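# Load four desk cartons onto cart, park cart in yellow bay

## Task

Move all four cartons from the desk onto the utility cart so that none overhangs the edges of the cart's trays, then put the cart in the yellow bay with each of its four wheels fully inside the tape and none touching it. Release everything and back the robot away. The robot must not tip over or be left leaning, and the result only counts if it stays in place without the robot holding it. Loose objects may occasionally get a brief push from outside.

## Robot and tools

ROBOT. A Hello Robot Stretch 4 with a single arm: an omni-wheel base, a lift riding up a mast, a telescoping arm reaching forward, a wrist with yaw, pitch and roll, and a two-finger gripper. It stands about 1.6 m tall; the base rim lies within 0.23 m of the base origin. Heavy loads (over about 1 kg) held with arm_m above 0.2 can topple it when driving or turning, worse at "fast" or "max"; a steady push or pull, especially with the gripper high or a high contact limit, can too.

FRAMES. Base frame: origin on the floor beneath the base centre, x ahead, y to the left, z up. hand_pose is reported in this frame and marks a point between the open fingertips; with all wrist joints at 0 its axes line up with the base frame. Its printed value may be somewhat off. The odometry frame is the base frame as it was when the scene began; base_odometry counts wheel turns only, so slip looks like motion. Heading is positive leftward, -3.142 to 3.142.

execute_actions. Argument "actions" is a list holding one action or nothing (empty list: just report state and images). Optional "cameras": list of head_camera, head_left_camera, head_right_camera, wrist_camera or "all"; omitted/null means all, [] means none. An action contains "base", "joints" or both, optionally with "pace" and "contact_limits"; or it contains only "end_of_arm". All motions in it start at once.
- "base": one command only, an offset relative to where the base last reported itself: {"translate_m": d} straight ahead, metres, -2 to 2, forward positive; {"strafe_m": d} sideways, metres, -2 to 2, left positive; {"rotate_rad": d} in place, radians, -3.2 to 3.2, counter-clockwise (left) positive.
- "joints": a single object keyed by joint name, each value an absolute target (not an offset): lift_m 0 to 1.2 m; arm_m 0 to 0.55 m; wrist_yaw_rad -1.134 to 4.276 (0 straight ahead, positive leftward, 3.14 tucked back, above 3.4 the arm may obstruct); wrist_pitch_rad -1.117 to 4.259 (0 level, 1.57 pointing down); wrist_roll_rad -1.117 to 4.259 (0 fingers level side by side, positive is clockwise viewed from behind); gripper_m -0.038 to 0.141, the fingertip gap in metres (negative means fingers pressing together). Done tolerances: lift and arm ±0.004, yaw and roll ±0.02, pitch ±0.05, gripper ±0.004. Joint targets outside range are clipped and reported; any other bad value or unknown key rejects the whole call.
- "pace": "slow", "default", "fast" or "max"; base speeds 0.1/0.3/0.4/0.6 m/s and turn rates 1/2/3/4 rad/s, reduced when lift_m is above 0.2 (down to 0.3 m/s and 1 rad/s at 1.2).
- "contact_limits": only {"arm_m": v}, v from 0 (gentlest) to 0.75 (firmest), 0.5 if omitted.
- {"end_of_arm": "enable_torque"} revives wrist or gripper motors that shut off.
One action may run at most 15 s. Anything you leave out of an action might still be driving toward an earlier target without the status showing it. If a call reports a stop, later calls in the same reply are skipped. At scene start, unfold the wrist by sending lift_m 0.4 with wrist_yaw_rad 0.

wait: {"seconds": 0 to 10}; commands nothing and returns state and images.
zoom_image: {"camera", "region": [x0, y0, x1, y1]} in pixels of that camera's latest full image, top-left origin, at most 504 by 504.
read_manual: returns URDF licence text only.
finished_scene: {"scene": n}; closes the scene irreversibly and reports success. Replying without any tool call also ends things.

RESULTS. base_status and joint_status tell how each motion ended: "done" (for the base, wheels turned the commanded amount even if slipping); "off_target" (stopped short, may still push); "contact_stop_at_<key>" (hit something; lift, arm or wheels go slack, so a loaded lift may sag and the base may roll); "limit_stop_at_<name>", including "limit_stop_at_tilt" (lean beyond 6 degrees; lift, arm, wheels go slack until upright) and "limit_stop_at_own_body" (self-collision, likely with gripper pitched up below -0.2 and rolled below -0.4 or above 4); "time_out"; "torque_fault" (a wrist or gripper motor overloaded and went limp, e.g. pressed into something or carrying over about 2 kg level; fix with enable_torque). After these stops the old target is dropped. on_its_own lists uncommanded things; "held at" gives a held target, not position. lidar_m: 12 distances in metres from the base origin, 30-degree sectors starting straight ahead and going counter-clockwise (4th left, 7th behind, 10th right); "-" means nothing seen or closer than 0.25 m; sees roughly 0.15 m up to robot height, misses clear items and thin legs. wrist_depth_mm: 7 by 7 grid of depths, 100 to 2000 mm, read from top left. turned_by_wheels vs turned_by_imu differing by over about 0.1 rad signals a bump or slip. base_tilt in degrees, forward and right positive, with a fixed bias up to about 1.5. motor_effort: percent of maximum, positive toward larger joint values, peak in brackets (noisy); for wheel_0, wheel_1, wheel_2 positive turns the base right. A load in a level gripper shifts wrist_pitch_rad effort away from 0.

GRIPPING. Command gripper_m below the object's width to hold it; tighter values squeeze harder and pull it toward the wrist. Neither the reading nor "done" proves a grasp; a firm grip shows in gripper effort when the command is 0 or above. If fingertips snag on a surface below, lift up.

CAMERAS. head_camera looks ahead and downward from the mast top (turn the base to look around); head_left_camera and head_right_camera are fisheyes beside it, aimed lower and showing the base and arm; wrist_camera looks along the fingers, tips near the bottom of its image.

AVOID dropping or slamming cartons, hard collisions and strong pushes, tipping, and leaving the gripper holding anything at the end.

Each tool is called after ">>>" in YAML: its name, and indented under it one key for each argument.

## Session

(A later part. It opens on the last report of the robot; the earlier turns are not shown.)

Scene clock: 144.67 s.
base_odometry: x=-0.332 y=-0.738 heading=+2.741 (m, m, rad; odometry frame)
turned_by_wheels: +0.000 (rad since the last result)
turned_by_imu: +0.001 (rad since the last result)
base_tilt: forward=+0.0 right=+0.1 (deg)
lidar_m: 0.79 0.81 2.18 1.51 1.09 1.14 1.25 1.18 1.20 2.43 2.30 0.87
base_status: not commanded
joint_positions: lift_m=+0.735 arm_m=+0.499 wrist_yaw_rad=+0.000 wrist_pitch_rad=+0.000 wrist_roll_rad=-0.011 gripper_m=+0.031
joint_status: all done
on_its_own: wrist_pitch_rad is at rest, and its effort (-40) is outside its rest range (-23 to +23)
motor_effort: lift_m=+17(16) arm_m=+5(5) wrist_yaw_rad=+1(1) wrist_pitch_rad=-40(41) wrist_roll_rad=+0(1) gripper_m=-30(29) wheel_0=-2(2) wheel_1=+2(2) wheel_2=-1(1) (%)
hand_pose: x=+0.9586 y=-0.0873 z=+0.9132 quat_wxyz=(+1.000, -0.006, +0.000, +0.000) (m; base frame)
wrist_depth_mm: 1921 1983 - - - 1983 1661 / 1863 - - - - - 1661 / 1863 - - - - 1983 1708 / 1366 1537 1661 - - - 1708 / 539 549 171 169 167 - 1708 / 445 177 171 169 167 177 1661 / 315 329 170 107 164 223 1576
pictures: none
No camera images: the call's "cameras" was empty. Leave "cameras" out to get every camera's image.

>>> execute_actions:
  actions:
    - {"joints":{"lift_m":0.705},"pace":"slow"}
  cameras: []

Scene clock: 148.97 s.
base_odometry: x=-0.332 y=-0.738 heading=+2.741 (m, m, rad; odometry frame)
turned_by_wheels: +0.000 (rad since the last result)
turned_by_imu: +0.001 (rad since the last result)
base_tilt: forward=-0.1 right=-0.1 (deg)
lidar_m: 0.80 0.82 2.19 1.50 1.09 1.13 1.26 1.16 1.20 2.43 2.30 0.87
base_status: not commanded
joint_positions: lift_m=+0.705 arm_m=+0.499 wrist_yaw_rad=+0.000 wrist_pitch_rad=-0.008 wrist_roll_rad=-0.012 gripper_m=+0.031
joint_status: all done
motor_effort: lift_m=+15(17) arm_m=+5(5) wrist_yaw_rad=+3(3) wrist_pitch_rad=-16(40) wrist_roll_rad=+1(1) gripper_m=-28(28) wheel_0=-1(1) wheel_1=+2(2) wheel_2=-1(0) (%)
hand_pose: x=+0.9585 y=-0.0875 z=+0.8858 quat_wxyz=(+1.000, -0.006, -0.004, +0.000) (m; base frame)
wrist_depth_mm: 1808 - - - - - 1708 / 1921 - - - - - 1808 / 1863 - - - - - 1708 / 1366 1576 1708 - - - 1756 / 535 544 170 167 166 1921 1708 / 387 177 171 168 167 176 1618 / 272 283 172 107 166 181 -
pictures: none
No camera images: the call's "cameras" was empty. Leave "cameras" out to get every camera's image.

Touching down. Release and withdraw.

>>> execute_actions:
  actions:
    - {"joints":{"gripper_m":0.12,"lift_m":0.712}}
  cameras: []

>>> execute_actions:
  actions:
    - {"joints":{"arm_m":0.1}}
  cameras: ["head_camera","wrist_camera"]

Scene clock: 155.43 s.
base_odometry: x=-0.332 y=-0.738 heading=+2.741 (m, m, rad; odometry frame)
turned_by_wheels: +0.000 (rad since the last result)
turned_by_imu: +0.002 (rad since the last result)
base_tilt: forward=-0.1 right=+0.0 (deg)
lidar_m: 0.79 0.81 2.19 1.52 1.10 1.14 1.27 1.17 1.20 2.42 2.30 0.85
base_status: not commanded
joint_positions: lift_m=+0.712 arm_m=+0.499 wrist_yaw_rad=-0.001 wrist_pitch_rad=-0.011 wrist_roll_rad=-0.011 gripper_m=+0.120
joint_status: all done
motor_effort: lift_m=+22(24) arm_m=+5(5) wrist_yaw_rad=+5(6) wrist_pitch_rad=-7(30) wrist_roll_rad=+0(1) gripper_m=+0(28) wheel_0=-2(1) wheel_1=+2(2) wheel_2=+0(1) (%)
hand_pose: x=+0.9584 y=-0.0878 z=+0.8931 quat_wxyz=(+1.000, -0.006, -0.006, -0.001) (m; base frame)
wrist_depth_mm: 1863 - - - - - 1661 / 1863 - - - - 1983 1708 / 1921 - - - - 1983 1661 / 1366 1537 1661 - - - 1708 / 530 549 210 194 191 1921 1708 / 415 399 196 193 191 216 1708 / 304 298 199 107 192 200 -
pictures: none
No camera images: the call's "cameras" was empty. Leave "cameras" out to get every camera's image.

Scene clock: 157.73 s.
base_odometry: x=-0.332 y=-0.738 heading=+2.741 (m, m, rad; odometry frame)
turned_by_wheels: +0.000 (rad since the last result)
turned_by_imu: +0.001 (rad since the last result)
base_tilt: forward=+0.0 right=+0.1 (deg)
lidar_m: 0.79 0.82 2.19 1.51 1.09 1.14 1.26 1.16 1.20 2.44 2.30 0.88
base_status: not commanded
joint_positions: lift_m=+0.712 arm_m=+0.101 wrist_yaw_rad=+0.000 wrist_pitch_rad=-0.012 wrist_roll_rad=-0.011 gripper_m=+0.120
joint_status: all done
motor_effort: lift_m=+22(22) arm_m=-5(7) wrist_yaw_rad=+2(5) wrist_pitch_rad=-6(7) wrist_roll_rad=+0(0) gripper_m=+0(1) wheel_0=-1(1) wheel_1=+2(2) wheel_2=-1(1) (%)
hand_pose: x=+0.5602 y=-0.0874 z=+0.8932 quat_wxyz=(+1.000, -0.006, -0.006, +0.000) (m; base frame)
wrist_depth_mm: - - - - - - 1863 / - - - - - - 1921 / - - - - - - 1863 / 1618 1863 - - - - 1921 / 480 496 496 512 521 - 1921 / 1576 496 496 512 517 - 1921 / 1708 931 946 107 1983 1983 1863
pictures: head_camera, wrist_camera
Images, in order (width x height): head_camera 420x560, wrist_camera 616x392.

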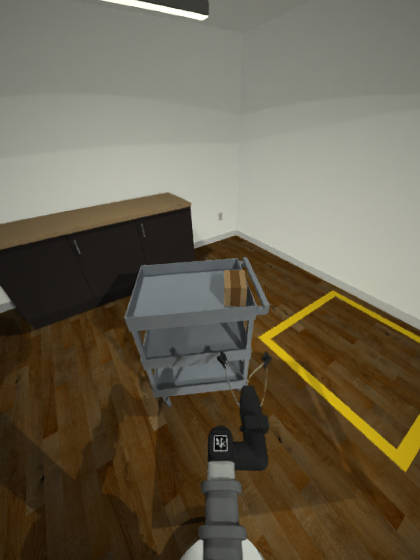

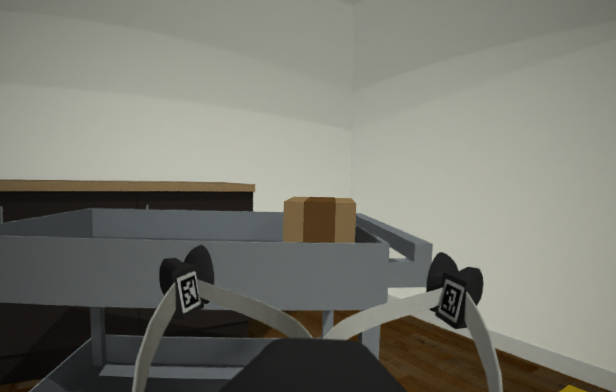

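>>> execute_actions:
  actions:
    - {"base":{"rotate_rad":-2.741},"joints":{"lift_m":0.63,"gripper_m":0.14},"pace":"fast"}
  cameras: []

>>> execute_actions:
  actions:
    - {"base":{"translate_m":0.48},"pace":"fast"}
  cameras: ["head_camera","wrist_camera"]

Scene clock: 167.40 s.
base_odometry: x=-0.332 y=-0.738 heading=+0.000 (m, m, rad; odometry frame)
turned_by_wheels: -2.740 (rad since the last result)
turned_by_imu: -2.816 (rad since the last result)
base_tilt: forward=-0.2 right=+0.0 (deg)
lidar_m: 1.16 1.17 1.40 2.32 2.35 0.80 0.82 2.15 1.61 1.09 1.09 1.34
base_status: done
joint_positions: lift_m=+0.630 arm_m=+0.101 wrist_yaw_rad=+0.000 wrist_pitch_rad=-0.012 wrist_roll_rad=-0.011 gripper_m=+0.140
joint_status: all done
motor_effort: lift_m=+15(18) arm_m=-5(5) wrist_yaw_rad=+2(0) wrist_pitch_rad=-6(6) wrist_roll_rad=+0(1) gripper_m=+0(3) wheel_0=+4(9) wheel_1=+3(11) wheel_2=+3(10) (%)
hand_pose: x=+0.5602 y=-0.0875 z=+0.8118 quat_wxyz=(+1.000, -0.006, -0.006, +0.000) (m; base frame)
wrist_depth_mm: 1499 1499 1661 1708 1808 1863 1464 / 1499 1576 1618 1708 1863 1863 1499 / 1464 1618 1618 1708 1808 1863 1499 / 1499 1576 1661 1708 1808 1921 1464 / 1499 866 1098 1397 1863 1921 1464 / 1537 1537 1708 1756 1863 212 1464 / 1537 1576 1708 107 1808 1756 1499
pictures: none
No camera images: the call's "cameras" was empty. Leave "cameras" out to get every camera's image.

Scene clock: 169.90 s.
base_odometry: x=+0.148 y=-0.737 heading=+0.001 (m, m, rad; odometry frame)
turned_by_wheels: +0.000 (rad since the last result)
turned_by_imu: +0.000 (rad since the last result)
base_tilt: forward=+0.0 right=+0.0 (deg)
lidar_m: 0.70 0.71 0.83 2.42 2.46 1.27 1.28 2.53 1.14 0.97 1.30 0.81
base_status: done
joint_positions: lift_m=+0.630 arm_m=+0.101 wrist_yaw_rad=+0.000 wrist_pitch_rad=-0.012 wrist_roll_rad=-0.011 gripper_m=+0.140
joint_status: not commanded
motor_effort: lift_m=+14(14) arm_m=-5(5) wrist_yaw_rad=+2(2) wrist_pitch_rad=-6(6) wrist_roll_rad=+0(0) gripper_m=-2(1) wheel_0=+2(7) wheel_1=+2(8) wheel_2=+1(15) (%)
hand_pose: x=+0.5602 y=-0.0874 z=+0.8118 quat_wxyz=(+1.000, -0.006, -0.006, +0.000) (m; base frame)
wrist_depth_mm: 1098 1098 1182 1205 1308 1397 1336 / 1060 1138 1182 1229 1308 1366 1336 / 1078 1098 1182 1205 1281 1336 1308 / 473 1098 1160 820 1308 1366 1336 / 477 564 750 768 809 1430 1397 / 399 399 415 442 484 213 1366 / 1118 1138 1205 107 1336 1397 1366
pictures: head_camera, wrist_camera
Images, in order (width x height): head_camera 420x560, wrist_camera 616x392.

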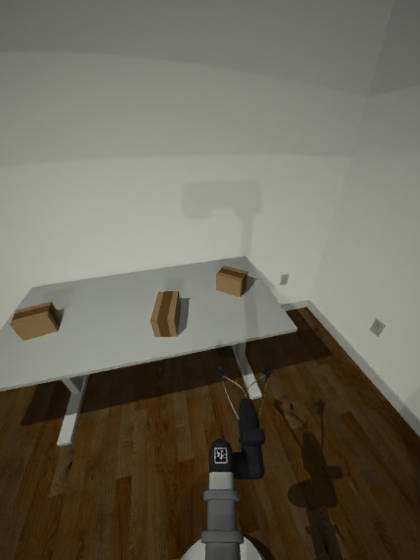

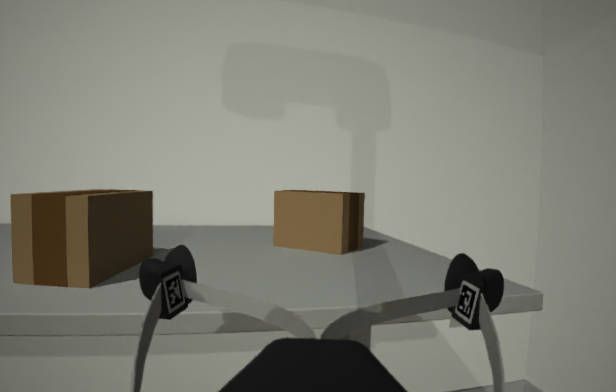

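>>> execute_actions:
  actions:
    - {"base":{"strafe_m":0.30},"joints":{"arm_m":0.25},"pace":"fast"}
  cameras: ["wrist_camera"]

Scene clock: 177.23 s.
base_odometry: x=+0.148 y=-0.437 heading=+0.001 (m, m, rad; odometry frame)
turned_by_wheels: +0.000 (rad since the last result)
turned_by_imu: +0.002 (rad since the last result)
base_tilt: forward=-0.2 right=+0.1 (deg)
lidar_m: 0.63 0.63 0.77 2.12 2.15 2.55 1.21 1.40 1.48 1.25 1.59 0.72
base_status: done
joint_positions: lift_m=+0.630 arm_m=+0.249 wrist_yaw_rad=+0.000 wrist_pitch_rad=-0.012 wrist_roll_rad=-0.011 gripper_m=+0.140
joint_status: all done
motor_effort: lift_m=+14(14) arm_m=+5(7) wrist_yaw_rad=+1(3) wrist_pitch_rad=-6(6) wrist_roll_rad=+0(0) gripper_m=+0(0) wheel_0=+1(14) wheel_1=+0(10) wheel_2=+0(0) (%)
hand_pose: x=+0.7086 y=-0.0874 z=+0.8119 quat_wxyz=(+1.000, -0.006, -0.006, +0.000) (m; base frame)
wrist_depth_mm: 878 931 931 1008 1060 1078 1160 / 866 917 946 991 1042 1118 1182 / 866 917 960 976 1060 1118 1182 / 904 931 960 991 1060 1138 1182 / 691 715 312 314 788 627 820 / 399 373 315 314 370 213 436 / 291 289 312 107 322 301 306
pictures: wrist_camera
Images, in order (width x height): wrist_camera 616x392.

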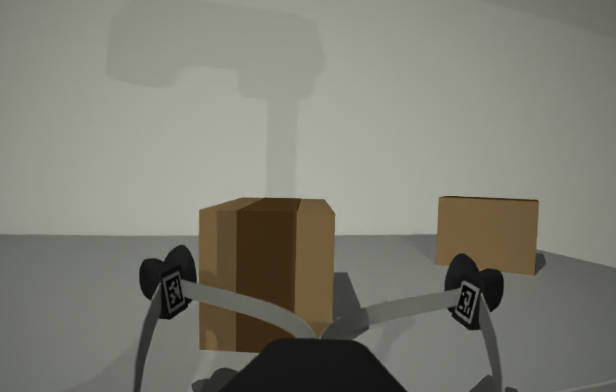

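>>> execute_actions:
  actions:
    - {"base":{"strafe_m":0.03},"joints":{"arm_m":0.39}}
  cameras: []

>>> execute_actions:
  actions:
    - {"joints":{"gripper_m":0.03}}
  cameras: []

>>> execute_actions:
  actions:
    - {"joints":{"lift_m":0.85}}
  cameras: ["wrist_camera"]

Scene clock: 183.00 s.
base_odometry: x=+0.148 y=-0.407 heading=+0.001 (m, m, rad; odometry frame)
turned_by_wheels: +0.000 (rad since the last result)
turned_by_imu: +0.002 (rad since the last result)
base_tilt: forward=-0.2 right=+0.0 (deg)
lidar_m: 0.63 0.64 0.77 2.09 2.12 2.51 1.23 1.36 1.48 1.30 1.61 0.71
base_status: done
joint_positions: lift_m=+0.630 arm_m=+0.389 wrist_yaw_rad=+0.001 wrist_pitch_rad=-0.012 wrist_roll_rad=-0.011 gripper_m=+0.140
joint_status: all done
motor_effort: lift_m=+14(15) arm_m=+5(8) wrist_yaw_rad=+0(2) wrist_pitch_rad=-6(5) wrist_roll_rad=+0(0) gripper_m=-1(0) wheel_0=-1(9) wheel_1=+2(14) wheel_2=+0(0) (%)
hand_pose: x=+0.8485 y=-0.0873 z=+0.8119 quat_wxyz=(+1.000, -0.006, -0.006, +0.000) (m; base frame)
wrist_depth_mm: 750 768 809 842 878 931 991 / 750 778 809 866 917 946 1008 / 759 788 820 878 904 960 1025 / 759 798 831 854 917 960 1025 / 683 715 194 192 191 525 492 / 397 370 195 191 190 213 433 / 289 286 198 107 281 298 303
pictures: none
No camera images: the call's "cameras" was empty. Leave "cameras" out to get every camera's image.

Scene clock: 185.10 s.
base_odometry: x=+0.148 y=-0.407 heading=+0.001 (m, m, rad; odometry frame)
turned_by_wheels: +0.000 (rad since the last result)
turned_by_imu: +0.001 (rad since the last result)
base_tilt: forward=+0.0 right=+0.1 (deg)
lidar_m: 0.63 0.62 0.75 2.10 2.13 2.50 1.21 1.39 1.50 1.29 1.61 0.71
base_status: not commanded
joint_positions: lift_m=+0.630 arm_m=+0.389 wrist_yaw_rad=+0.001 wrist_pitch_rad=-0.012 wrist_roll_rad=-0.011 gripper_m=+0.031
joint_status: all done
motor_effort: lift_m=+15(15) arm_m=+5(6) wrist_yaw_rad=-1(2) wrist_pitch_rad=-6(6) wrist_roll_rad=+0(1) gripper_m=-32(31) wheel_0=-1(1) wheel_1=+2(2) wheel_2=+0(0) (%)
hand_pose: x=+0.8486 y=-0.0872 z=+0.8118 quat_wxyz=(+1.000, -0.006, -0.006, +0.000) (m; base frame)
wrist_depth_mm: 741 778 809 842 904 946 991 / 759 778 809 854 917 960 991 / 759 778 831 866 904 946 1008 / 768 788 831 854 904 946 991 / 676 715 172 171 171 603 488 / 397 176 173 172 172 176 436 / 274 285 175 107 172 298 -
pictures: none
No camera images: the call's "cameras" was empty. Leave "cameras" out to get every camera's image.

Scene clock: 187.10 s.
base_odometry: x=+0.148 y=-0.407 heading=+0.001 (m, m, rad; odometry frame)
turned_by_wheels: +0.000 (rad since the last result)
turned_by_imu: +0.001 (rad since the last result)
base_tilt: forward=-0.1 right=+0.1 (deg)
lidar_m: 0.64 0.63 0.75 2.10 2.13 2.50 1.22 1.37 1.49 1.29 1.63 0.72
base_status: not commanded
joint_positions: lift_m=+0.850 arm_m=+0.389 wrist_yaw_rad=+0.000 wrist_pitch_rad=-0.005 wrist_roll_rad=-0.011 gripper_m=+0.031
joint_status: all done
on_its_own: wrist_pitch_rad is at rest, and its effort (-25) is outside its rest range (-23 to +23)
motor_effort: lift_m=+23(24) arm_m=+5(5) wrist_yaw_rad=+0(1) wrist_pitch_rad=-25(26) wrist_roll_rad=+0(0) gripper_m=-30(30) wheel_0=-1(1) wheel_1=+2(2) wheel_2=+0(0) (%)
hand_pose: x=+0.8486 y=-0.0873 z=+1.0292 quat_wxyz=(+1.000, -0.006, -0.003, +0.000) (m; base frame)
wrist_depth_mm: 759 768 798 842 891 946 991 / 750 759 820 854 917 946 991 / 750 788 831 854 904 960 1025 / 768 809 809 878 917 976 1025 / 768 798 180 177 177 991 1025 / 778 177 174 171 172 176 1042 / 676 707 166 107 165 559 500
pictures: wrist_camera
Images, in order (width x height): wrist_camera 616x392.

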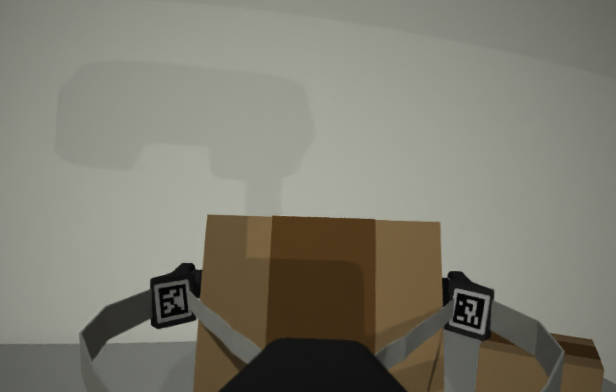

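>>> execute_actions:
  actions:
    - {"joints":{"arm_m":0.05}}
  cameras: []

>>> execute_actions:
  actions:
    - {"base":{"translate_m":-0.48}}
  cameras: []

>>> execute_actions:
  actions:
    - {"base":{"strafe_m":-0.33}}
  cameras: []

>>> execute_actions:
  actions:
    - {"base":{"rotate_rad":2.741}}
  cameras: ["head_camera"]

Scene clock: 195.93 s.
base_odometry: x=+0.148 y=-0.407 heading=+0.001 (m, m, rad; odometry frame)
turned_by_wheels: +0.000 (rad since the last result)
turned_by_imu: +0.002 (rad since the last result)
base_tilt: forward=-0.1 right=-0.1 (deg)
lidar_m: 0.56 0.64 0.75 2.10 2.13 2.49 1.20 1.38 1.52 1.29 1.63 0.72
base_status: not commanded
joint_positions: lift_m=+0.850 arm_m=+0.051 wrist_yaw_rad=+0.000 wrist_pitch_rad=-0.005 wrist_roll_rad=-0.011 gripper_m=+0.031
joint_status: all done
on_its_own: wrist_pitch_rad is at rest, and its effort (-25) is outside its rest range (-23 to +23)
motor_effort: lift_m=+24(24) arm_m=-5(6) wrist_yaw_rad=+2(1) wrist_pitch_rad=-25(25) wrist_roll_rad=+0(1) gripper_m=-30(30) wheel_0=-1(1) wheel_1=+2(2) wheel_2=+0(0) (%)
hand_pose: x=+0.5103 y=-0.0875 z=+1.0292 quat_wxyz=(+1.000, -0.006, -0.002, +0.000) (m; base frame)
wrist_depth_mm: 1042 1060 1138 1182 1255 1336 1366 / 1042 1078 1138 1182 1281 1366 1397 / 1060 1098 1138 1229 1281 1336 1464 / 1060 1118 1160 1182 1281 1397 1430 / 1060 1078 180 177 177 1397 1430 / 946 177 174 172 171 176 1464 / 676 715 166 107 164 741 715
pictures: none
No camera images: the call's "cameras" was empty. Leave "cameras" out to get every camera's image.

Scene clock: 199.03 s.
base_odometry: x=-0.332 y=-0.408 heading=+0.001 (m, m, rad; odometry frame)
turned_by_wheels: +0.000 (rad since the last result)
turned_by_imu: +0.002 (rad since the last result)
base_tilt: forward=-0.1 right=+0.1 (deg)
lidar_m: 0.57 1.10 2.21 2.01 2.01 0.77 0.73 0.83 2.01 1.41 1.42 1.24
base_status: done
joint_positions: lift_m=+0.850 arm_m=+0.051 wrist_yaw_rad=+0.000 wrist_pitch_rad=-0.005 wrist_roll_rad=-0.011 gripper_m=+0.031
joint_status: not commanded
on_its_own: wrist_pitch_rad is at rest, and its effort (-25) is outside its rest range (-23 to +23)
motor_effort: lift_m=+23(23) arm_m=-5(5) wrist_yaw_rad=+1(3) wrist_pitch_rad=-25(25) wrist_roll_rad=+0(1) gripper_m=-29(30) wheel_0=-2(8) wheel_1=-3(7) wheel_2=+1(12) (%)
hand_pose: x=+0.5103 y=-0.0874 z=+1.0292 quat_wxyz=(+1.000, -0.006, -0.003, +0.000) (m; base frame)
wrist_depth_mm: 1430 1499 1618 1661 1808 1808 1863 / 1464 1499 1576 1708 1756 1863 1863 / 1464 1537 1618 1661 1808 1983 1921 / 1499 1537 1661 1708 1756 1863 1863 / 1537 1537 179 177 177 1921 1921 / 991 177 173 171 171 176 1756 / 1138 1576 166 107 164 1921 1756
pictures: none
No camera images: the call's "cameras" was empty. Leave "cameras" out to get every camera's image.

Scene clock: 201.47 s.
base_odometry: x=-0.332 y=-0.738 heading=+0.001 (m, m, rad; odometry frame)
turned_by_wheels: +0.000 (rad since the last result)
turned_by_imu: +0.001 (rad since the last result)
base_tilt: forward=-0.2 right=-0.1 (deg)
lidar_m: 0.55 1.17 1.43 2.32 2.33 0.81 0.81 2.16 1.63 1.08 1.09 1.35
base_status: done
joint_positions: lift_m=+0.850 arm_m=+0.051 wrist_yaw_rad=+0.000 wrist_pitch_rad=-0.005 wrist_roll_rad=-0.011 gripper_m=+0.031
joint_status: not commanded
on_its_own: wrist_pitch_rad is at rest, and its effort (-25) is outside its rest range (-23 to +23)
motor_effort: lift_m=+22(23) arm_m=-5(5) wrist_yaw_rad=+2(1) wrist_pitch_rad=-25(25) wrist_roll_rad=+0(0) gripper_m=-29(31) wheel_0=+2(9) wheel_1=+0(14) wheel_2=+0(0) (%)
hand_pose: x=+0.5102 y=-0.0874 z=+1.0293 quat_wxyz=(+1.000, -0.006, -0.003, +0.000) (m; base frame)
wrist_depth_mm: 1537 1576 1756 1756 1863 1863 1537 / 1576 1576 1661 1808 1863 1863 1464 / 1576 1661 1661 1756 1921 1863 1499 / 1537 1618 1661 1756 1921 1921 1499 / 1576 1618 180 177 177 1921 1464 / 976 177 173 171 171 176 1397 / 1618 1708 166 107 164 - 1366
pictures: none
No camera images: the call's "cameras" was empty. Leave "cameras" out to get every camera's image.

Scene clock: 204.13 s.
base_odometry: x=-0.332 y=-0.738 heading=+2.741 (m, m, rad; odometry frame)
turned_by_wheels: +2.741 (rad since the last result)
turned_by_imu: +2.819 (rad since the last result)
base_tilt: forward=-0.2 right=+0.1 (deg)
lidar_m: 0.48 0.81 2.18 1.52 1.10 1.15 1.24 1.17 1.20 2.43 2.30 2.37
base_status: done
joint_positions: lift_m=+0.850 arm_m=+0.051 wrist_yaw_rad=+0.000 wrist_pitch_rad=-0.005 wrist_roll_rad=-0.011 gripper_m=+0.031
joint_status: not commanded
on_its_own: wrist_pitch_rad is at rest, and its effort (-25) is outside its rest range (-23 to +23)
motor_effort: lift_m=+22(22) arm_m=-5(5) wrist_yaw_rad=+1(7) wrist_pitch_rad=-25(25) wrist_roll_rad=+0(1) gripper_m=-30(29) wheel_0=-2(8) wheel_1=-1(12) wheel_2=-2(12) (%)
hand_pose: x=+0.5103 y=-0.0874 z=+1.0293 quat_wxyz=(+1.000, -0.006, -0.003, +0.000) (m; base frame)
wrist_depth_mm: - - - - - - 1863 / - - - - - - 1983 / - - - - - - - / - - - - - - 1921 / 1708 1863 179 178 177 - 1863 / 707 177 174 171 171 177 1921 / 539 554 166 107 163 - 1863
pictures: head_camera
Images, in order (width x height): head_camera 420x560.

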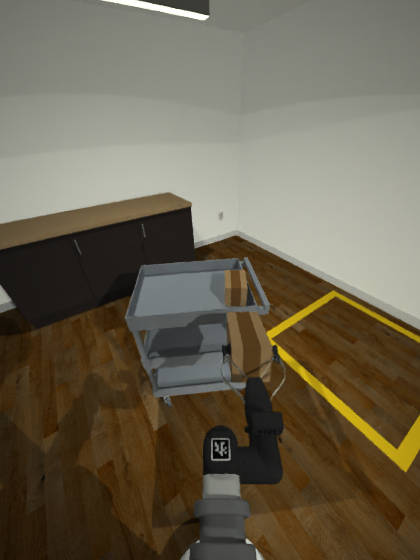

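Same pose recovered. Strafe left and place.

>>> execute_actions:
  actions:
    - {"base":{"strafe_m":0.12}}
  cameras: []

>>> execute_actions:
  actions:
    - {"joints":{"arm_m":0.5,"lift_m":0.80}}
  cameras: []

>>> execute_actions:
  actions:
    - {"joints":{"lift_m":0.715},"pace":"slow"}
  cameras: ["head_camera"]

Scene clock: 210.33 s.
base_odometry: x=-0.379 y=-0.848 heading=+2.741 (m, m, rad; odometry frame)
turned_by_wheels: +0.000 (rad since the last result)
turned_by_imu: +0.002 (rad since the last result)
base_tilt: forward=-0.2 right=+0.1 (deg)
lidar_m: 0.55 0.79 2.02 1.41 1.01 1.03 1.32 1.23 1.28 2.55 2.40 0.85
base_status: done
joint_positions: lift_m=+0.850 arm_m=+0.051 wrist_yaw_rad=+0.000 wrist_pitch_rad=-0.005 wrist_roll_rad=-0.011 gripper_m=+0.031
joint_status: not commanded
on_its_own: wrist_pitch_rad is at rest, and its effort (-24) is outside its rest range (-23 to +23)
motor_effort: lift_m=+22(22) arm_m=-5(5) wrist_yaw_rad=+1(1) wrist_pitch_rad=-24(25) wrist_roll_rad=-1(0) gripper_m=-30(31) wheel_0=-1(10) wheel_1=+2(11) wheel_2=+0(1) (%)
hand_pose: x=+0.5103 y=-0.0874 z=+1.0293 quat_wxyz=(+1.000, -0.006, -0.003, +0.000) (m; base frame)
wrist_depth_mm: - - - - - - 1983 / - - - - - - - / - - - - - - 1983 / - - - - - - - / 1618 1708 179 177 177 - - / 1618 177 174 171 171 176 1983 / 535 530 166 107 164 - 1921
pictures: none
No camera images: the call's "cameras" was empty. Leave "cameras" out to get every camera's image.

Scene clock: 212.73 s.
base_odometry: x=-0.379 y=-0.848 heading=+2.742 (m, m, rad; odometry frame)
turned_by_wheels: +0.000 (rad since the last result)
turned_by_imu: +0.002 (rad since the last result)
base_tilt: forward=-0.1 right=+0.1 (deg)
lidar_m: 1.16 1.16 2.03 1.40 1.02 1.02 1.32 1.24 1.28 2.54 2.40 2.47
base_status: not commanded
joint_positions: lift_m=+0.800 arm_m=+0.499 wrist_yaw_rad=+0.000 wrist_pitch_rad=-0.005 wrist_roll_rad=-0.011 gripper_m=+0.031
joint_status: all done
on_its_own: wrist_pitch_rad is at rest, and its effort (-24) is outside its rest range (-23 to +23)
motor_effort: lift_m=+16(21) arm_m=+5(14) wrist_yaw_rad=+2(48) wrist_pitch_rad=-24(46) wrist_roll_rad=-1(12) gripper_m=-28(32) wheel_0=+0(2) wheel_1=+2(6) wheel_2=-1(9) (%)
hand_pose: x=+0.9585 y=-0.0874 z=+0.9799 quat_wxyz=(+1.000, -0.005, -0.003, +0.000) (m; base frame)
wrist_depth_mm: 1756 1983 - - - - 1756 / 1808 1983 - - - - 1808 / 1808 1983 - - - - 1808 / 1808 1983 - - - - 1756 / 878 931 177 176 178 - 1756 / 469 178 163 164 165 173 1756 / 455 508 152 107 153 - 1708
pictures: none
No camera images: the call's "cameras" was empty. Leave "cameras" out to get every camera's image.

Scene clock: 214.33 s.
base_odometry: x=-0.379 y=-0.848 heading=+2.742 (m, m, rad; odometry frame)
turned_by_wheels: +0.000 (rad since the last result)
turned_by_imu: +0.001 (rad since the last result)
base_tilt: forward=-0.1 right=+0.0 (deg)
lidar_m: 1.01 1.19 2.03 1.41 1.01 1.03 1.34 1.23 1.27 2.55 2.41 2.44
base_status: not commanded
joint_positions: lift_m=+0.715 arm_m=+0.499 wrist_yaw_rad=+0.000 wrist_pitch_rad=-0.005 wrist_roll_rad=-0.011 gripper_m=+0.031
joint_status: all done
on_its_own: wrist_pitch_rad is at rest, and its effort (-24) is outside its rest range (-23 to +23)
motor_effort: lift_m=+15(16) arm_m=+5(5) wrist_yaw_rad=+2(2) wrist_pitch_rad=-24(24) wrist_roll_rad=-1(1) gripper_m=-29(28) wheel_0=+1(0) wheel_1=+2(2) wheel_2=+0(1) (%)
hand_pose: x=+0.9585 y=-0.0874 z=+0.8950 quat_wxyz=(+1.000, -0.005, -0.003, +0.000) (m; base frame)
wrist_depth_mm: 1708 1983 - - - - 1756 / 1808 1983 - - - - 1708 / 1756 - - - - - 1808 / 1255 1366 1537 778 - - 1808 / 496 544 177 175 178 - 1808 / 854 177 163 163 165 172 1756 / 866 931 152 107 153 1921 1708
pictures: head_camera
Images, in order (width x height): head_camera 420x560.

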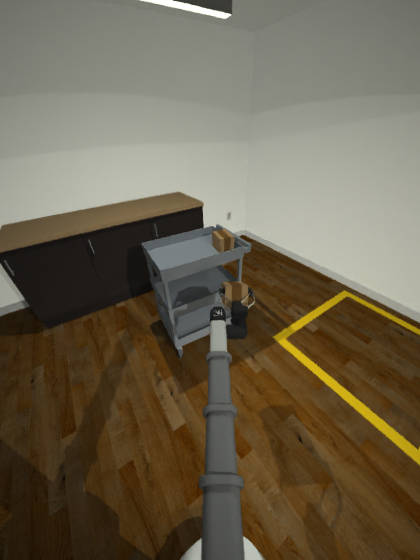

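>>> execute_actions:
  actions:
    - {"joints":{"lift_m":0.85,"arm_m":0.05}}
  cameras: ["head_camera","head_left_camera"]

Scene clock: 221.07 s.
base_odometry: x=-0.379 y=-0.848 heading=+2.742 (m, m, rad; odometry frame)
turned_by_wheels: +0.000 (rad since the last result)
turned_by_imu: +0.002 (rad since the last result)
base_tilt: forward=-0.3 right=+0.1 (deg)
lidar_m: 0.47 1.20 2.02 1.40 1.02 1.03 1.33 1.23 1.27 2.54 2.41 2.47
base_status: not commanded
joint_positions: lift_m=+0.849 arm_m=+0.051 wrist_yaw_rad=+0.000 wrist_pitch_rad=-0.005 wrist_roll_rad=-0.011 gripper_m=+0.031
joint_status: all done
on_its_own: wrist_pitch_rad is at rest, and its effort (-24) is outside its rest range (-23 to +23)
motor_effort: lift_m=+24(24) arm_m=-5(8) wrist_yaw_rad=+2(0) wrist_pitch_rad=-24(25) wrist_roll_rad=-2(2) gripper_m=-28(26) wheel_0=+0(1) wheel_1=+2(2) wheel_2=-1(1) (%)
hand_pose: x=+0.5102 y=-0.0875 z=+1.0293 quat_wxyz=(+1.000, -0.005, -0.003, +0.000) (m; base frame)
wrist_depth_mm: - - - - - - 1983 / - - - - - - 1983 / - - - - - - 1983 / - - - - - - - / 1618 1756 177 176 177 - 1983 / 1618 177 163 163 166 173 - / 1618 1366 152 107 153 - 1921
pictures: head_camera, head_left_camera
Images, in order (width x height): head_camera 420x560, head_left_camera 420x672.

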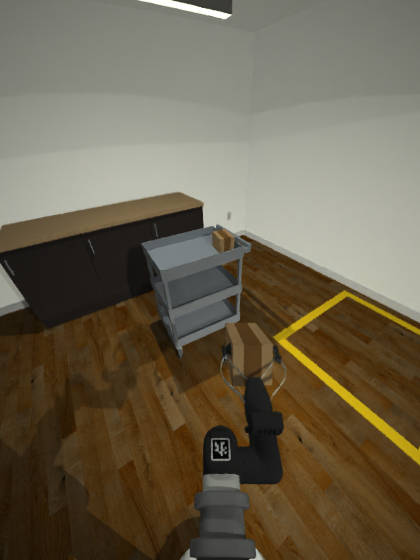

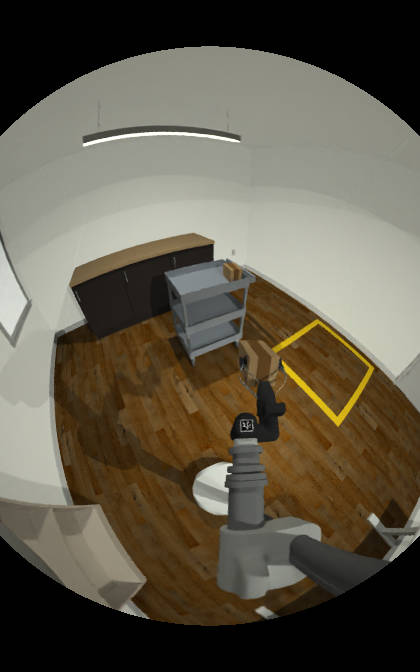

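>>> execute_actions:
  actions:
    - {"base":{"translate_m":0.3}}
  cameras: []

>>> execute_actions:
  actions:
    - {"base":{"strafe_m":-0.3}}
  cameras: []

>>> execute_actions:
  actions:
    - {"base":{"rotate_rad":0.35}}
  cameras: ["head_camera","head_left_camera"]

Scene clock: 232.77 s.
base_odometry: x=-0.655 y=-0.731 heading=+2.742 (m, m, rad; odometry frame)
turned_by_wheels: +0.000 (rad since the last result)
turned_by_imu: +0.002 (rad since the last result)
base_tilt: forward=-0.2 right=+0.2 (deg)
lidar_m: 0.49 0.91 1.87 1.59 1.18 1.22 1.58 1.48 1.52 2.37 2.22 2.29
base_status: done
joint_positions: lift_m=+0.850 arm_m=+0.051 wrist_yaw_rad=+0.000 wrist_pitch_rad=-0.005 wrist_roll_rad=-0.011 gripper_m=+0.031
joint_status: not commanded
on_its_own: wrist_pitch_rad is at rest, and its effort (-24) is outside its rest range (-23 to +23)
motor_effort: lift_m=+23(24) arm_m=-5(5) wrist_yaw_rad=+1(2) wrist_pitch_rad=-24(24) wrist_roll_rad=-2(2) gripper_m=-28(27) wheel_0=+2(8) wheel_1=+2(13) wheel_2=-1(13) (%)
hand_pose: x=+0.5102 y=-0.0874 z=+1.0293 quat_wxyz=(+1.000, -0.005, -0.003, +0.000) (m; base frame)
wrist_depth_mm: 1921 - - - - - 1863 / 1921 - - - - - 1863 / 1983 - - - - - 1808 / 1863 - - - - - 1808 / 1397 1118 177 175 178 - 1863 / 1397 178 163 163 165 173 1808 / 1397 1078 153 107 153 - 1756
pictures: none
No camera images: the call's "cameras" was empty. Leave "cameras" out to get every camera's image.

Scene clock: 235.10 s.
base_odometry: x=-0.538 y=-0.455 heading=+2.742 (m, m, rad; odometry frame)
turned_by_wheels: +0.000 (rad since the last result)
turned_by_imu: +0.000 (rad since the last result)
base_tilt: forward=-0.2 right=+0.0 (deg)
lidar_m: 0.48 1.03 2.05 1.87 1.42 1.45 1.42 1.32 1.36 2.10 1.97 2.02
base_status: done
joint_positions: lift_m=+0.850 arm_m=+0.051 wrist_yaw_rad=+0.000 wrist_pitch_rad=-0.005 wrist_roll_rad=-0.011 gripper_m=+0.031
joint_status: not commanded
on_its_own: wrist_pitch_rad is at rest, and its effort (-24) is outside its rest range (-23 to +23)
motor_effort: lift_m=+23(23) arm_m=-5(4) wrist_yaw_rad=+2(5) wrist_pitch_rad=-24(24) wrist_roll_rad=-1(2) gripper_m=-27(28) wheel_0=+1(10) wheel_1=-2(11) wheel_2=+0(1) (%)
hand_pose: x=+0.5102 y=-0.0874 z=+1.0293 quat_wxyz=(+1.000, -0.005, -0.003, +0.000) (m; base frame)
wrist_depth_mm: 1983 - - - - 1983 1618 / - - - - - 1921 1618 / - - - - - 1921 1618 / - - - - - 1921 1661 / 1138 1182 177 175 177 1921 1576 / 732 178 163 163 165 173 1618 / 1118 1205 152 107 152 1921 1576
pictures: none
No camera images: the call's "cameras" was empty. Leave "cameras" out to get every camera's image.

Scene clock: 236.23 s.
base_odometry: x=-0.538 y=-0.455 heading=+3.091 (m, m, rad; odometry frame)
turned_by_wheels: +0.349 (rad since the last result)
turned_by_imu: +0.360 (rad since the last result)
base_tilt: forward=-0.1 right=+0.0 (deg)
lidar_m: 0.45 1.06 1.98 1.44 1.42 1.55 1.32 1.33 2.27 1.99 1.98 1.14
base_status: done
joint_positions: lift_m=+0.850 arm_m=+0.051 wrist_yaw_rad=+0.000 wrist_pitch_rad=-0.005 wrist_roll_rad=-0.011 gripper_m=+0.031
joint_status: not commanded
on_its_own: wrist_pitch_rad is at rest, and its effort (-24) is outside its rest range (-23 to +23)
motor_effort: lift_m=+23(23) arm_m=-5(5) wrist_yaw_rad=+1(4) wrist_pitch_rad=-24(24) wrist_roll_rad=-2(1) gripper_m=-30(29) wheel_0=-1(7) wheel_1=-1(6) wheel_2=-5(10) (%)
hand_pose: x=+0.5102 y=-0.0874 z=+1.0293 quat_wxyz=(+1.000, -0.005, -0.003, +0.000) (m; base frame)
wrist_depth_mm: - - - - - - - / - - - - - - - / - - - - - - - / - - - - - - - / 1708 1661 177 175 178 - - / 1661 177 163 164 166 173 - / 1708 1708 152 107 152 - 1983
pictures: head_camera, head_left_camera
Images, in order (width x height): head_camera 420x560, head_left_camera 420x672.

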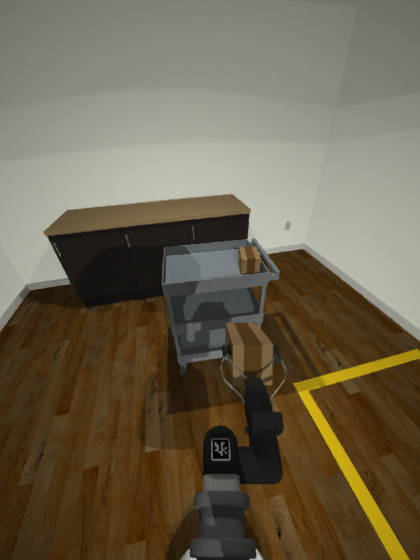

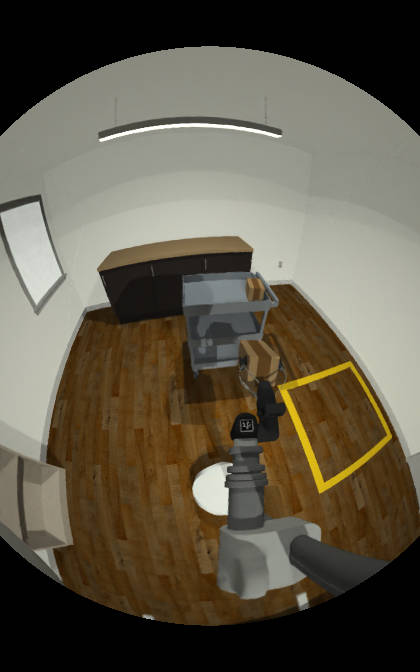

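>>> execute_actions:
  actions:
    - {"base":{"translate_m":0.2}}
  cameras: []

>>> execute_actions:
  actions:
    - {"joints":{"arm_m":0.5}}
  cameras: ["head_camera","head_left_camera"]

Scene clock: 248.37 s.
base_odometry: x=-0.738 y=-0.445 heading=+3.092 (m, m, rad; odometry frame)
turned_by_wheels: +0.000 (rad since the last result)
turned_by_imu: +0.002 (rad since the last result)
base_tilt: forward=-0.1 right=+0.1 (deg)
lidar_m: 0.48 0.84 2.04 1.50 1.48 1.82 1.52 1.52 2.21 1.94 1.93 0.93
base_status: done
joint_positions: lift_m=+0.850 arm_m=+0.051 wrist_yaw_rad=+0.000 wrist_pitch_rad=-0.005 wrist_roll_rad=-0.011 gripper_m=+0.031
joint_status: not commanded
on_its_own: wrist_pitch_rad is at rest, and its effort (-24) is outside its rest range (-23 to +23)
motor_effort: lift_m=+23(23) arm_m=-4(5) wrist_yaw_rad=+1(1) wrist_pitch_rad=-24(24) wrist_roll_rad=-1(1) gripper_m=-28(29) wheel_0=+2(7) wheel_1=+2(4) wheel_2=+0(13) (%)
hand_pose: x=+0.5102 y=-0.0874 z=+1.0293 quat_wxyz=(+1.000, -0.005, -0.003, +0.000) (m; base frame)
wrist_depth_mm: 1921 - - - - - - / 1983 - - - - - - / 1983 - - - - - - / - - - - - - - / 1430 1464 178 176 177 - - / 1464 178 163 163 166 172 - / 1464 585 152 107 153 - -
pictures: none
No camera images: the call's "cameras" was empty. Leave "cameras" out to get every camera's image.

Scene clock: 250.87 s.
base_odometry: x=-0.738 y=-0.445 heading=+3.091 (m, m, rad; odometry frame)
turned_by_wheels: +0.000 (rad since the last result)
turned_by_imu: -0.006 (rad since the last result)
base_tilt: forward=-0.1 right=+0.0 (deg)
lidar_m: 1.08 1.31 2.05 1.78 1.47 1.82 1.52 1.54 2.21 1.92 1.93 1.32
base_status: not commanded
joint_positions: lift_m=+0.850 arm_m=+0.499 wrist_yaw_rad=+0.000 wrist_pitch_rad=-0.006 wrist_roll_rad=-0.011 gripper_m=+0.031
joint_status: all done
motor_effort: lift_m=+17(23) arm_m=+5(10) wrist_yaw_rad=+1(30) wrist_pitch_rad=-23(39) wrist_roll_rad=-2(12) gripper_m=-28(27) wheel_0=-2(2) wheel_1=+0(6) wheel_2=+2(8) (%)
hand_pose: x=+0.9586 y=-0.0874 z=+1.0299 quat_wxyz=(+1.000, -0.005, -0.003, +0.000) (m; base frame)
wrist_depth_mm: 1537 1708 1661 1756 1863 - 1921 / 1576 1708 1661 1808 1921 1983 1921 / 1576 1661 1708 1808 1921 1983 1983 / 1618 1708 1808 1808 1983 - 1921 / 1042 1078 186 182 186 - 1921 / 715 178 166 166 168 174 1921 / 525 569 150 107 151 559 1808
pictures: head_camera, head_left_camera
Images, in order (width x height): head_camera 420x560, head_left_camera 420x672.

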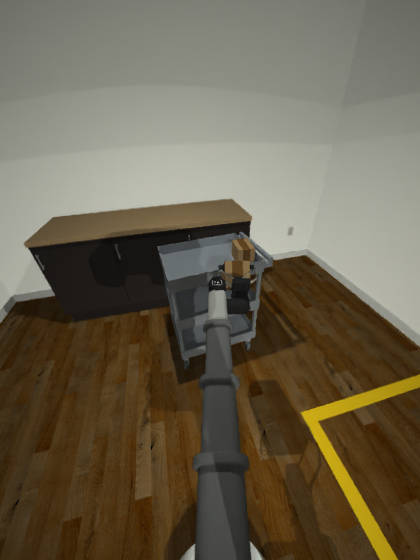

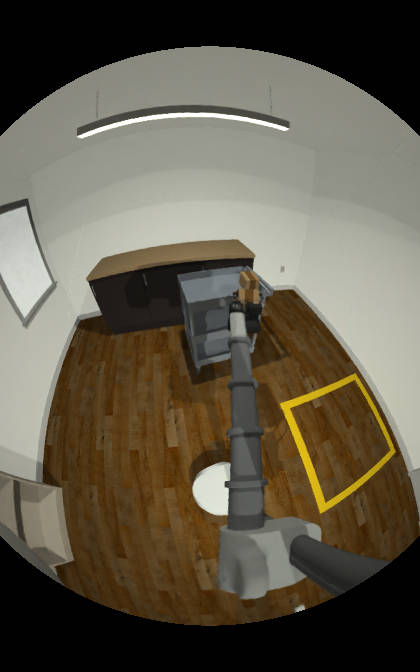

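>>> zoom_image:
  camera: "head_camera"
  region: [130, 200, 300, 370]

Region (130, 200, 300, 370) of head_camera's 420x560 image, scaled by 2.965, with more detail than that image has.

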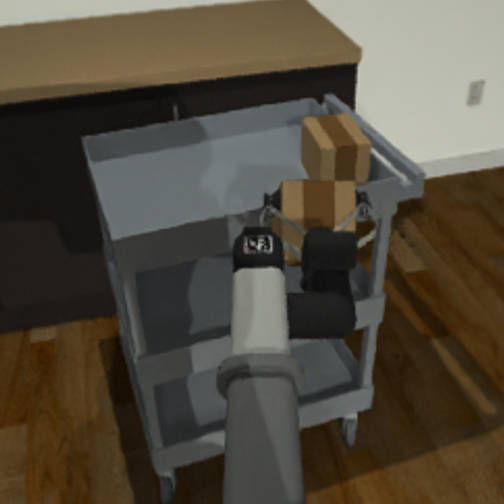

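>>> execute_actions:
  actions:
    - {"joints":{"arm_m":0.42}}
  cameras: []

>>> execute_actions:
  actions:
    - {"base":{"strafe_m":0.13}}
  cameras: []

>>> execute_actions:
  actions:
    - {"joints":{"arm_m":0.52}}
  cameras: ["head_camera"]

>>> zoom_image:
  camera: "head_camera"
  region: [110, 200, 300, 370]

Scene clock: 262.53 s.
base_odometry: x=-0.738 y=-0.445 heading=+3.091 (m, m, rad; odometry frame)
turned_by_wheels: +0.000 (rad since the last result)
turned_by_imu: +0.001 (rad since the last result)
base_tilt: forward=-0.2 right=+0.1 (deg)
lidar_m: 1.08 1.80 2.07 1.77 1.49 1.81 1.52 1.52 2.21 1.93 1.93 1.34
base_status: not commanded
joint_positions: lift_m=+0.850 arm_m=+0.421 wrist_yaw_rad=+0.000 wrist_pitch_rad=-0.006 wrist_roll_rad=-0.011 gripper_m=+0.031
joint_status: all done
motor_effort: lift_m=+17(17) arm_m=-5(6) wrist_yaw_rad=+2(1) wrist_pitch_rad=-23(23) wrist_roll_rad=-2(2) gripper_m=-27(29) wheel_0=-2(2) wheel_1=+0(0) wheel_2=+2(2) (%)
hand_pose: x=+0.8802 y=-0.0875 z=+1.0299 quat_wxyz=(+1.000, -0.005, -0.003, +0.000) (m; base frame)
wrist_depth_mm: 1661 1708 1808 1921 1921 - 1983 / 1661 1661 1808 1863 - - 1921 / 1661 1708 1708 1921 1983 - 1983 / 1661 1808 1863 1921 1983 - 1983 / 1098 1138 186 182 187 - 1983 / 1098 177 165 166 169 175 1921 / 452 477 150 107 151 - 1863
pictures: none
No camera images: the call's "cameras" was empty. Leave "cameras" out to get every camera's image.

Scene clock: 264.17 s.
base_odometry: x=-0.744 y=-0.575 heading=+3.091 (m, m, rad; odometry frame)
turned_by_wheels: +0.000 (rad since the last result)
turned_by_imu: +0.001 (rad since the last result)
base_tilt: forward=-0.3 right=+0.0 (deg)
lidar_m: 0.97 1.77 1.89 1.64 1.35 1.59 1.54 1.56 2.38 2.06 2.06 1.28
base_status: done
joint_positions: lift_m=+0.850 arm_m=+0.421 wrist_yaw_rad=+0.000 wrist_pitch_rad=-0.006 wrist_roll_rad=-0.011 gripper_m=+0.031
joint_status: not commanded
motor_effort: lift_m=+17(17) arm_m=-5(5) wrist_yaw_rad=+1(1) wrist_pitch_rad=-23(23) wrist_roll_rad=-2(2) gripper_m=-28(28) wheel_0=+1(9) wheel_1=+1(10) wheel_2=+0(1) (%)
hand_pose: x=+0.8803 y=-0.0874 z=+1.0299 quat_wxyz=(+1.000, -0.005, -0.003, +0.000) (m; base frame)
wrist_depth_mm: 1576 1661 1756 1921 1921 - - / 1661 1708 1808 1863 1983 - - / 1661 1661 1756 1921 1863 - - / 1661 1618 1808 1863 1983 - - / 1078 1138 185 182 186 - - / 1098 177 166 166 168 173 - / 1098 492 150 107 151 621 1983
pictures: none
No camera images: the call's "cameras" was empty. Leave "cameras" out to get every camera's image.

Scene clock: 265.47 s.
base_odometry: x=-0.744 y=-0.575 heading=+3.091 (m, m, rad; odometry frame)
turned_by_wheels: +0.000 (rad since the last result)
turned_by_imu: +0.000 (rad since the last result)
base_tilt: forward=-0.1 right=+0.1 (deg)
lidar_m: 1.06 1.75 1.90 1.65 1.35 1.58 1.54 1.56 2.37 2.07 2.06 1.27
base_status: not commanded
joint_positions: lift_m=+0.850 arm_m=+0.519 wrist_yaw_rad=+0.000 wrist_pitch_rad=-0.006 wrist_roll_rad=-0.011 gripper_m=+0.031
joint_status: all done
on_its_own: wrist_pitch_rad is at rest, and its effort (-24) is outside its rest range (-23 to +23)
motor_effort: lift_m=+17(17) arm_m=+5(5) wrist_yaw_rad=+1(2) wrist_pitch_rad=-24(23) wrist_roll_rad=-1(2) gripper_m=-30(29) wheel_0=+1(0) wheel_1=+1(1) wheel_2=+0(0) (%)
hand_pose: x=+0.9786 y=-0.0873 z=+1.0299 quat_wxyz=(+1.000, -0.005, -0.003, +0.000) (m; base frame)
wrist_depth_mm: 1499 1576 1661 1708 1921 - - / 1537 1618 1618 1756 1863 1921 - / 1499 1618 1708 1808 1863 1983 - / 1576 1576 1756 1808 1863 1983 - / 1008 1025 186 183 186 1983 - / 1008 177 166 167 169 175 - / 976 559 151 107 151 492 549
pictures: head_camera
Images, in order (width x height): head_camera 420x560.

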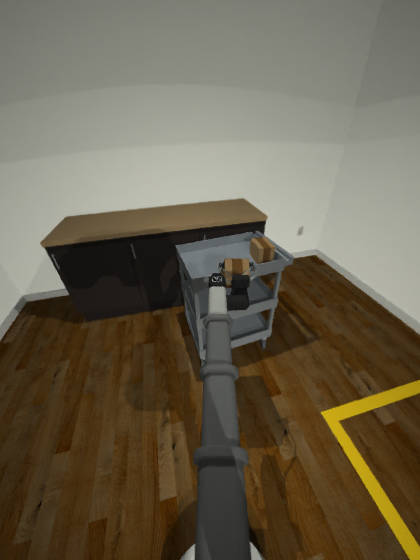

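Region (110, 200, 300, 370) of head_camera's 420x560 image, scaled by 2.653, with more detail than that image has; it fills the top 451 rows of this view, and the rest is white.

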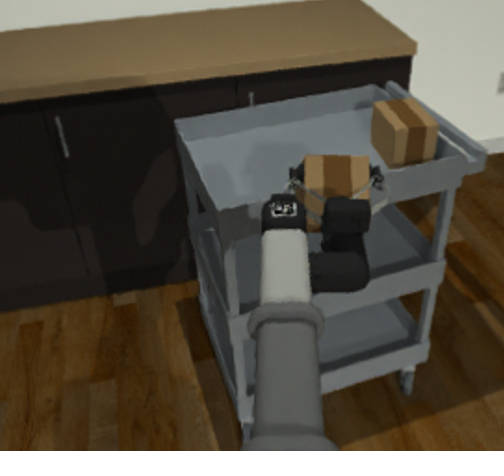

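>>> execute_actions:
  actions:
    - {"base":{"translate_m":0.1}}
  cameras: []

>>> execute_actions:
  actions:
    - {"joints":{"lift_m":0.715},"pace":"slow"}
  cameras: ["head_camera"]

>>> zoom_image:
  camera: "head_camera"
  region: [110, 200, 300, 370]

Scene clock: 273.30 s.
base_odometry: x=-0.844 y=-0.570 heading=+3.091 (m, m, rad; odometry frame)
turned_by_wheels: +0.000 (rad since the last result)
turned_by_imu: +0.001 (rad since the last result)
base_tilt: forward=+0.0 right=+0.0 (deg)
lidar_m: 0.99 1.65 1.94 1.67 1.38 1.62 1.64 1.65 2.34 2.03 2.03 1.18
base_status: done
joint_positions: lift_m=+0.850 arm_m=+0.519 wrist_yaw_rad=+0.000 wrist_pitch_rad=-0.006 wrist_roll_rad=-0.011 gripper_m=+0.031
joint_status: not commanded
motor_effort: lift_m=+17(17) arm_m=+5(5) wrist_yaw_rad=+1(10) wrist_pitch_rad=-22(25) wrist_roll_rad=-2(4) gripper_m=-29(29) wheel_0=+1(10) wheel_1=+2(6) wheel_2=-3(11) (%)
hand_pose: x=+0.9786 y=-0.0874 z=+1.0300 quat_wxyz=(+1.000, -0.005, -0.003, +0.000) (m; base frame)
wrist_depth_mm: 1430 1499 1576 1576 1756 1863 1983 / 1464 1499 1537 1618 1756 1921 1983 / 1430 1537 1661 1661 1756 1708 1983 / 1464 1576 1576 1618 1808 1921 - / 904 931 187 184 188 1921 1921 / 917 177 166 166 169 176 1921 / 904 564 149 107 150 504 449
pictures: none
No camera images: the call's "cameras" was empty. Leave "cameras" out to get every camera's image.

Scene clock: 275.23 s.
base_odometry: x=-0.844 y=-0.570 heading=+3.091 (m, m, rad; odometry frame)
turned_by_wheels: +0.000 (rad since the last result)
turned_by_imu: +0.001 (rad since the last result)
base_tilt: forward=-0.1 right=+0.0 (deg)
lidar_m: 1.05 1.66 1.94 1.67 1.37 1.66 1.64 1.64 2.31 2.04 2.04 1.28
base_status: not commanded
joint_positions: lift_m=+0.715 arm_m=+0.519 wrist_yaw_rad=+0.000 wrist_pitch_rad=-0.005 wrist_roll_rad=-0.011 gripper_m=+0.031
joint_status: all done
motor_effort: lift_m=+15(16) arm_m=+5(4) wrist_yaw_rad=+2(19) wrist_pitch_rad=-23(36) wrist_roll_rad=-2(11) gripper_m=-29(30) wheel_0=+1(1) wheel_1=+2(2) wheel_2=-3(3) (%)
hand_pose: x=+0.9786 y=-0.0874 z=+0.8950 quat_wxyz=(+1.000, -0.005, -0.003, +0.000) (m; base frame)
wrist_depth_mm: 1430 1464 1537 1661 1756 1808 1921 / 1430 1537 1576 1661 1708 1863 1983 / 1430 1499 1618 1661 1756 1921 1921 / 891 917 976 1008 1042 1921 - / 904 569 185 181 185 517 554 / 891 178 167 168 171 174 1983 / 904 798 153 107 156 1808 1863
pictures: head_camera
Images, in order (width x height): head_camera 420x560.

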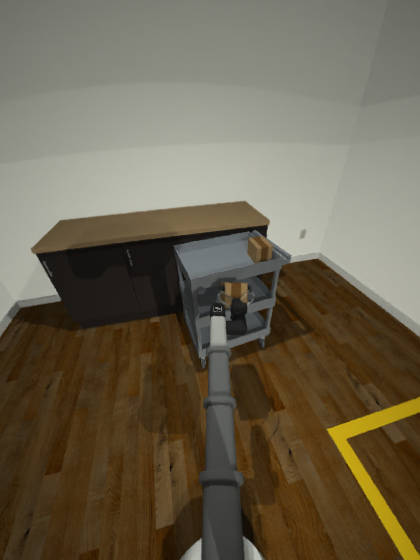

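Region (110, 200, 300, 370) of head_camera's 420x560 image, scaled by 2.653, with more detail than that image has; it fills the top 451 rows of this view, and the rest is white.

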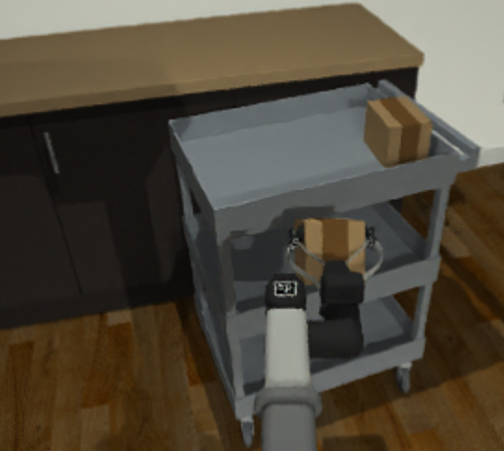

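>>> execute_actions:
  actions:
    - {"base":{"rotate_rad":0.4},"joints":{"arm_m":0.05,"lift_m":0.9}}
  cameras: []

>>> execute_actions:
  actions:
    - {"base":{"strafe_m":-0.68},"pace":"fast"}
  cameras: ["head_camera"]

Scene clock: 299.50 s.
base_odometry: x=-0.844 y=-0.570 heading=-2.792 (m, m, rad; odometry frame)
turned_by_wheels: +0.400 (rad since the last result)
turned_by_imu: +0.413 (rad since the last result)
base_tilt: forward=-0.1 right=+0.0 (deg)
lidar_m: 0.49 1.85 1.68 1.39 1.50 1.69 1.66 2.51 2.05 2.04 2.24 1.05
base_status: done
joint_positions: lift_m=+0.900 arm_m=+0.051 wrist_yaw_rad=+0.000 wrist_pitch_rad=-0.005 wrist_roll_rad=-0.011 gripper_m=+0.031
joint_status: all done
on_its_own: wrist_pitch_rad is at rest, and its effort (-24) is outside its rest range (-23 to +23)
motor_effort: lift_m=+23(24) arm_m=-5(6) wrist_yaw_rad=+2(13) wrist_pitch_rad=-24(25) wrist_roll_rad=-1(1) gripper_m=-29(29) wheel_0=-2(9) wheel_1=-1(11) wheel_2=+0(11) (%)
hand_pose: x=+0.5103 y=-0.0875 z=+1.0793 quat_wxyz=(+1.000, -0.005, -0.003, +0.000) (m; base frame)
wrist_depth_mm: 1983 - - - 1983 1983 1863 / - - - - - 1983 1921 / - - - - - 1921 1863 / - - - - 1983 1983 1863 / - - 186 182 186 1336 1281 / - 177 168 168 171 174 991 / - - 153 107 156 778 759
pictures: none
No camera images: the call's "cameras" was empty. Leave "cameras" out to get every camera's image.

Scene clock: 302.57 s.
base_odometry: x=-1.077 y=+0.069 heading=-2.792 (m, m, rad; odometry frame)
turned_by_wheels: +0.000 (rad since the last result)
turned_by_imu: +0.002 (rad since the last result)
base_tilt: forward=-0.3 right=+0.0 (deg)
lidar_m: 0.49 1.07 2.39 2.07 2.23 1.81 1.81 1.69 1.38 1.34 1.50 1.55
base_status: done
joint_positions: lift_m=+0.900 arm_m=+0.051 wrist_yaw_rad=+0.000 wrist_pitch_rad=-0.005 wrist_roll_rad=-0.011 gripper_m=+0.031
joint_status: not commanded
on_its_own: wrist_pitch_rad is at rest, and its effort (-24) is outside its rest range (-23 to +23)
motor_effort: lift_m=+23(23) arm_m=-5(5) wrist_yaw_rad=+1(1) wrist_pitch_rad=-24(24) wrist_roll_rad=-2(1) gripper_m=-28(29) wheel_0=+2(13) wheel_1=-1(11) wheel_2=+0(0) (%)
hand_pose: x=+0.5103 y=-0.0874 z=+1.0793 quat_wxyz=(+1.000, -0.005, -0.003, +0.000) (m; base frame)
wrist_depth_mm: - - - - 1863 1808 1756 / - - - 1983 1863 1756 1756 / - - - - 1863 1808 1708 / - - - 1983 1863 1808 1808 / 1618 1499 186 182 186 1863 1756 / 1576 177 167 168 171 174 1808 / 1576 1430 153 107 156 1921 1756
pictures: head_camera
Images, in order (width x height): head_camera 420x560.

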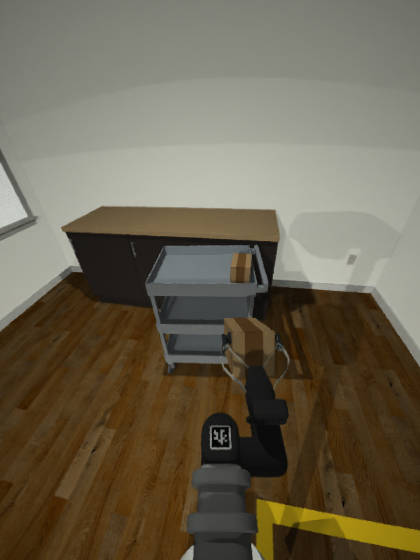

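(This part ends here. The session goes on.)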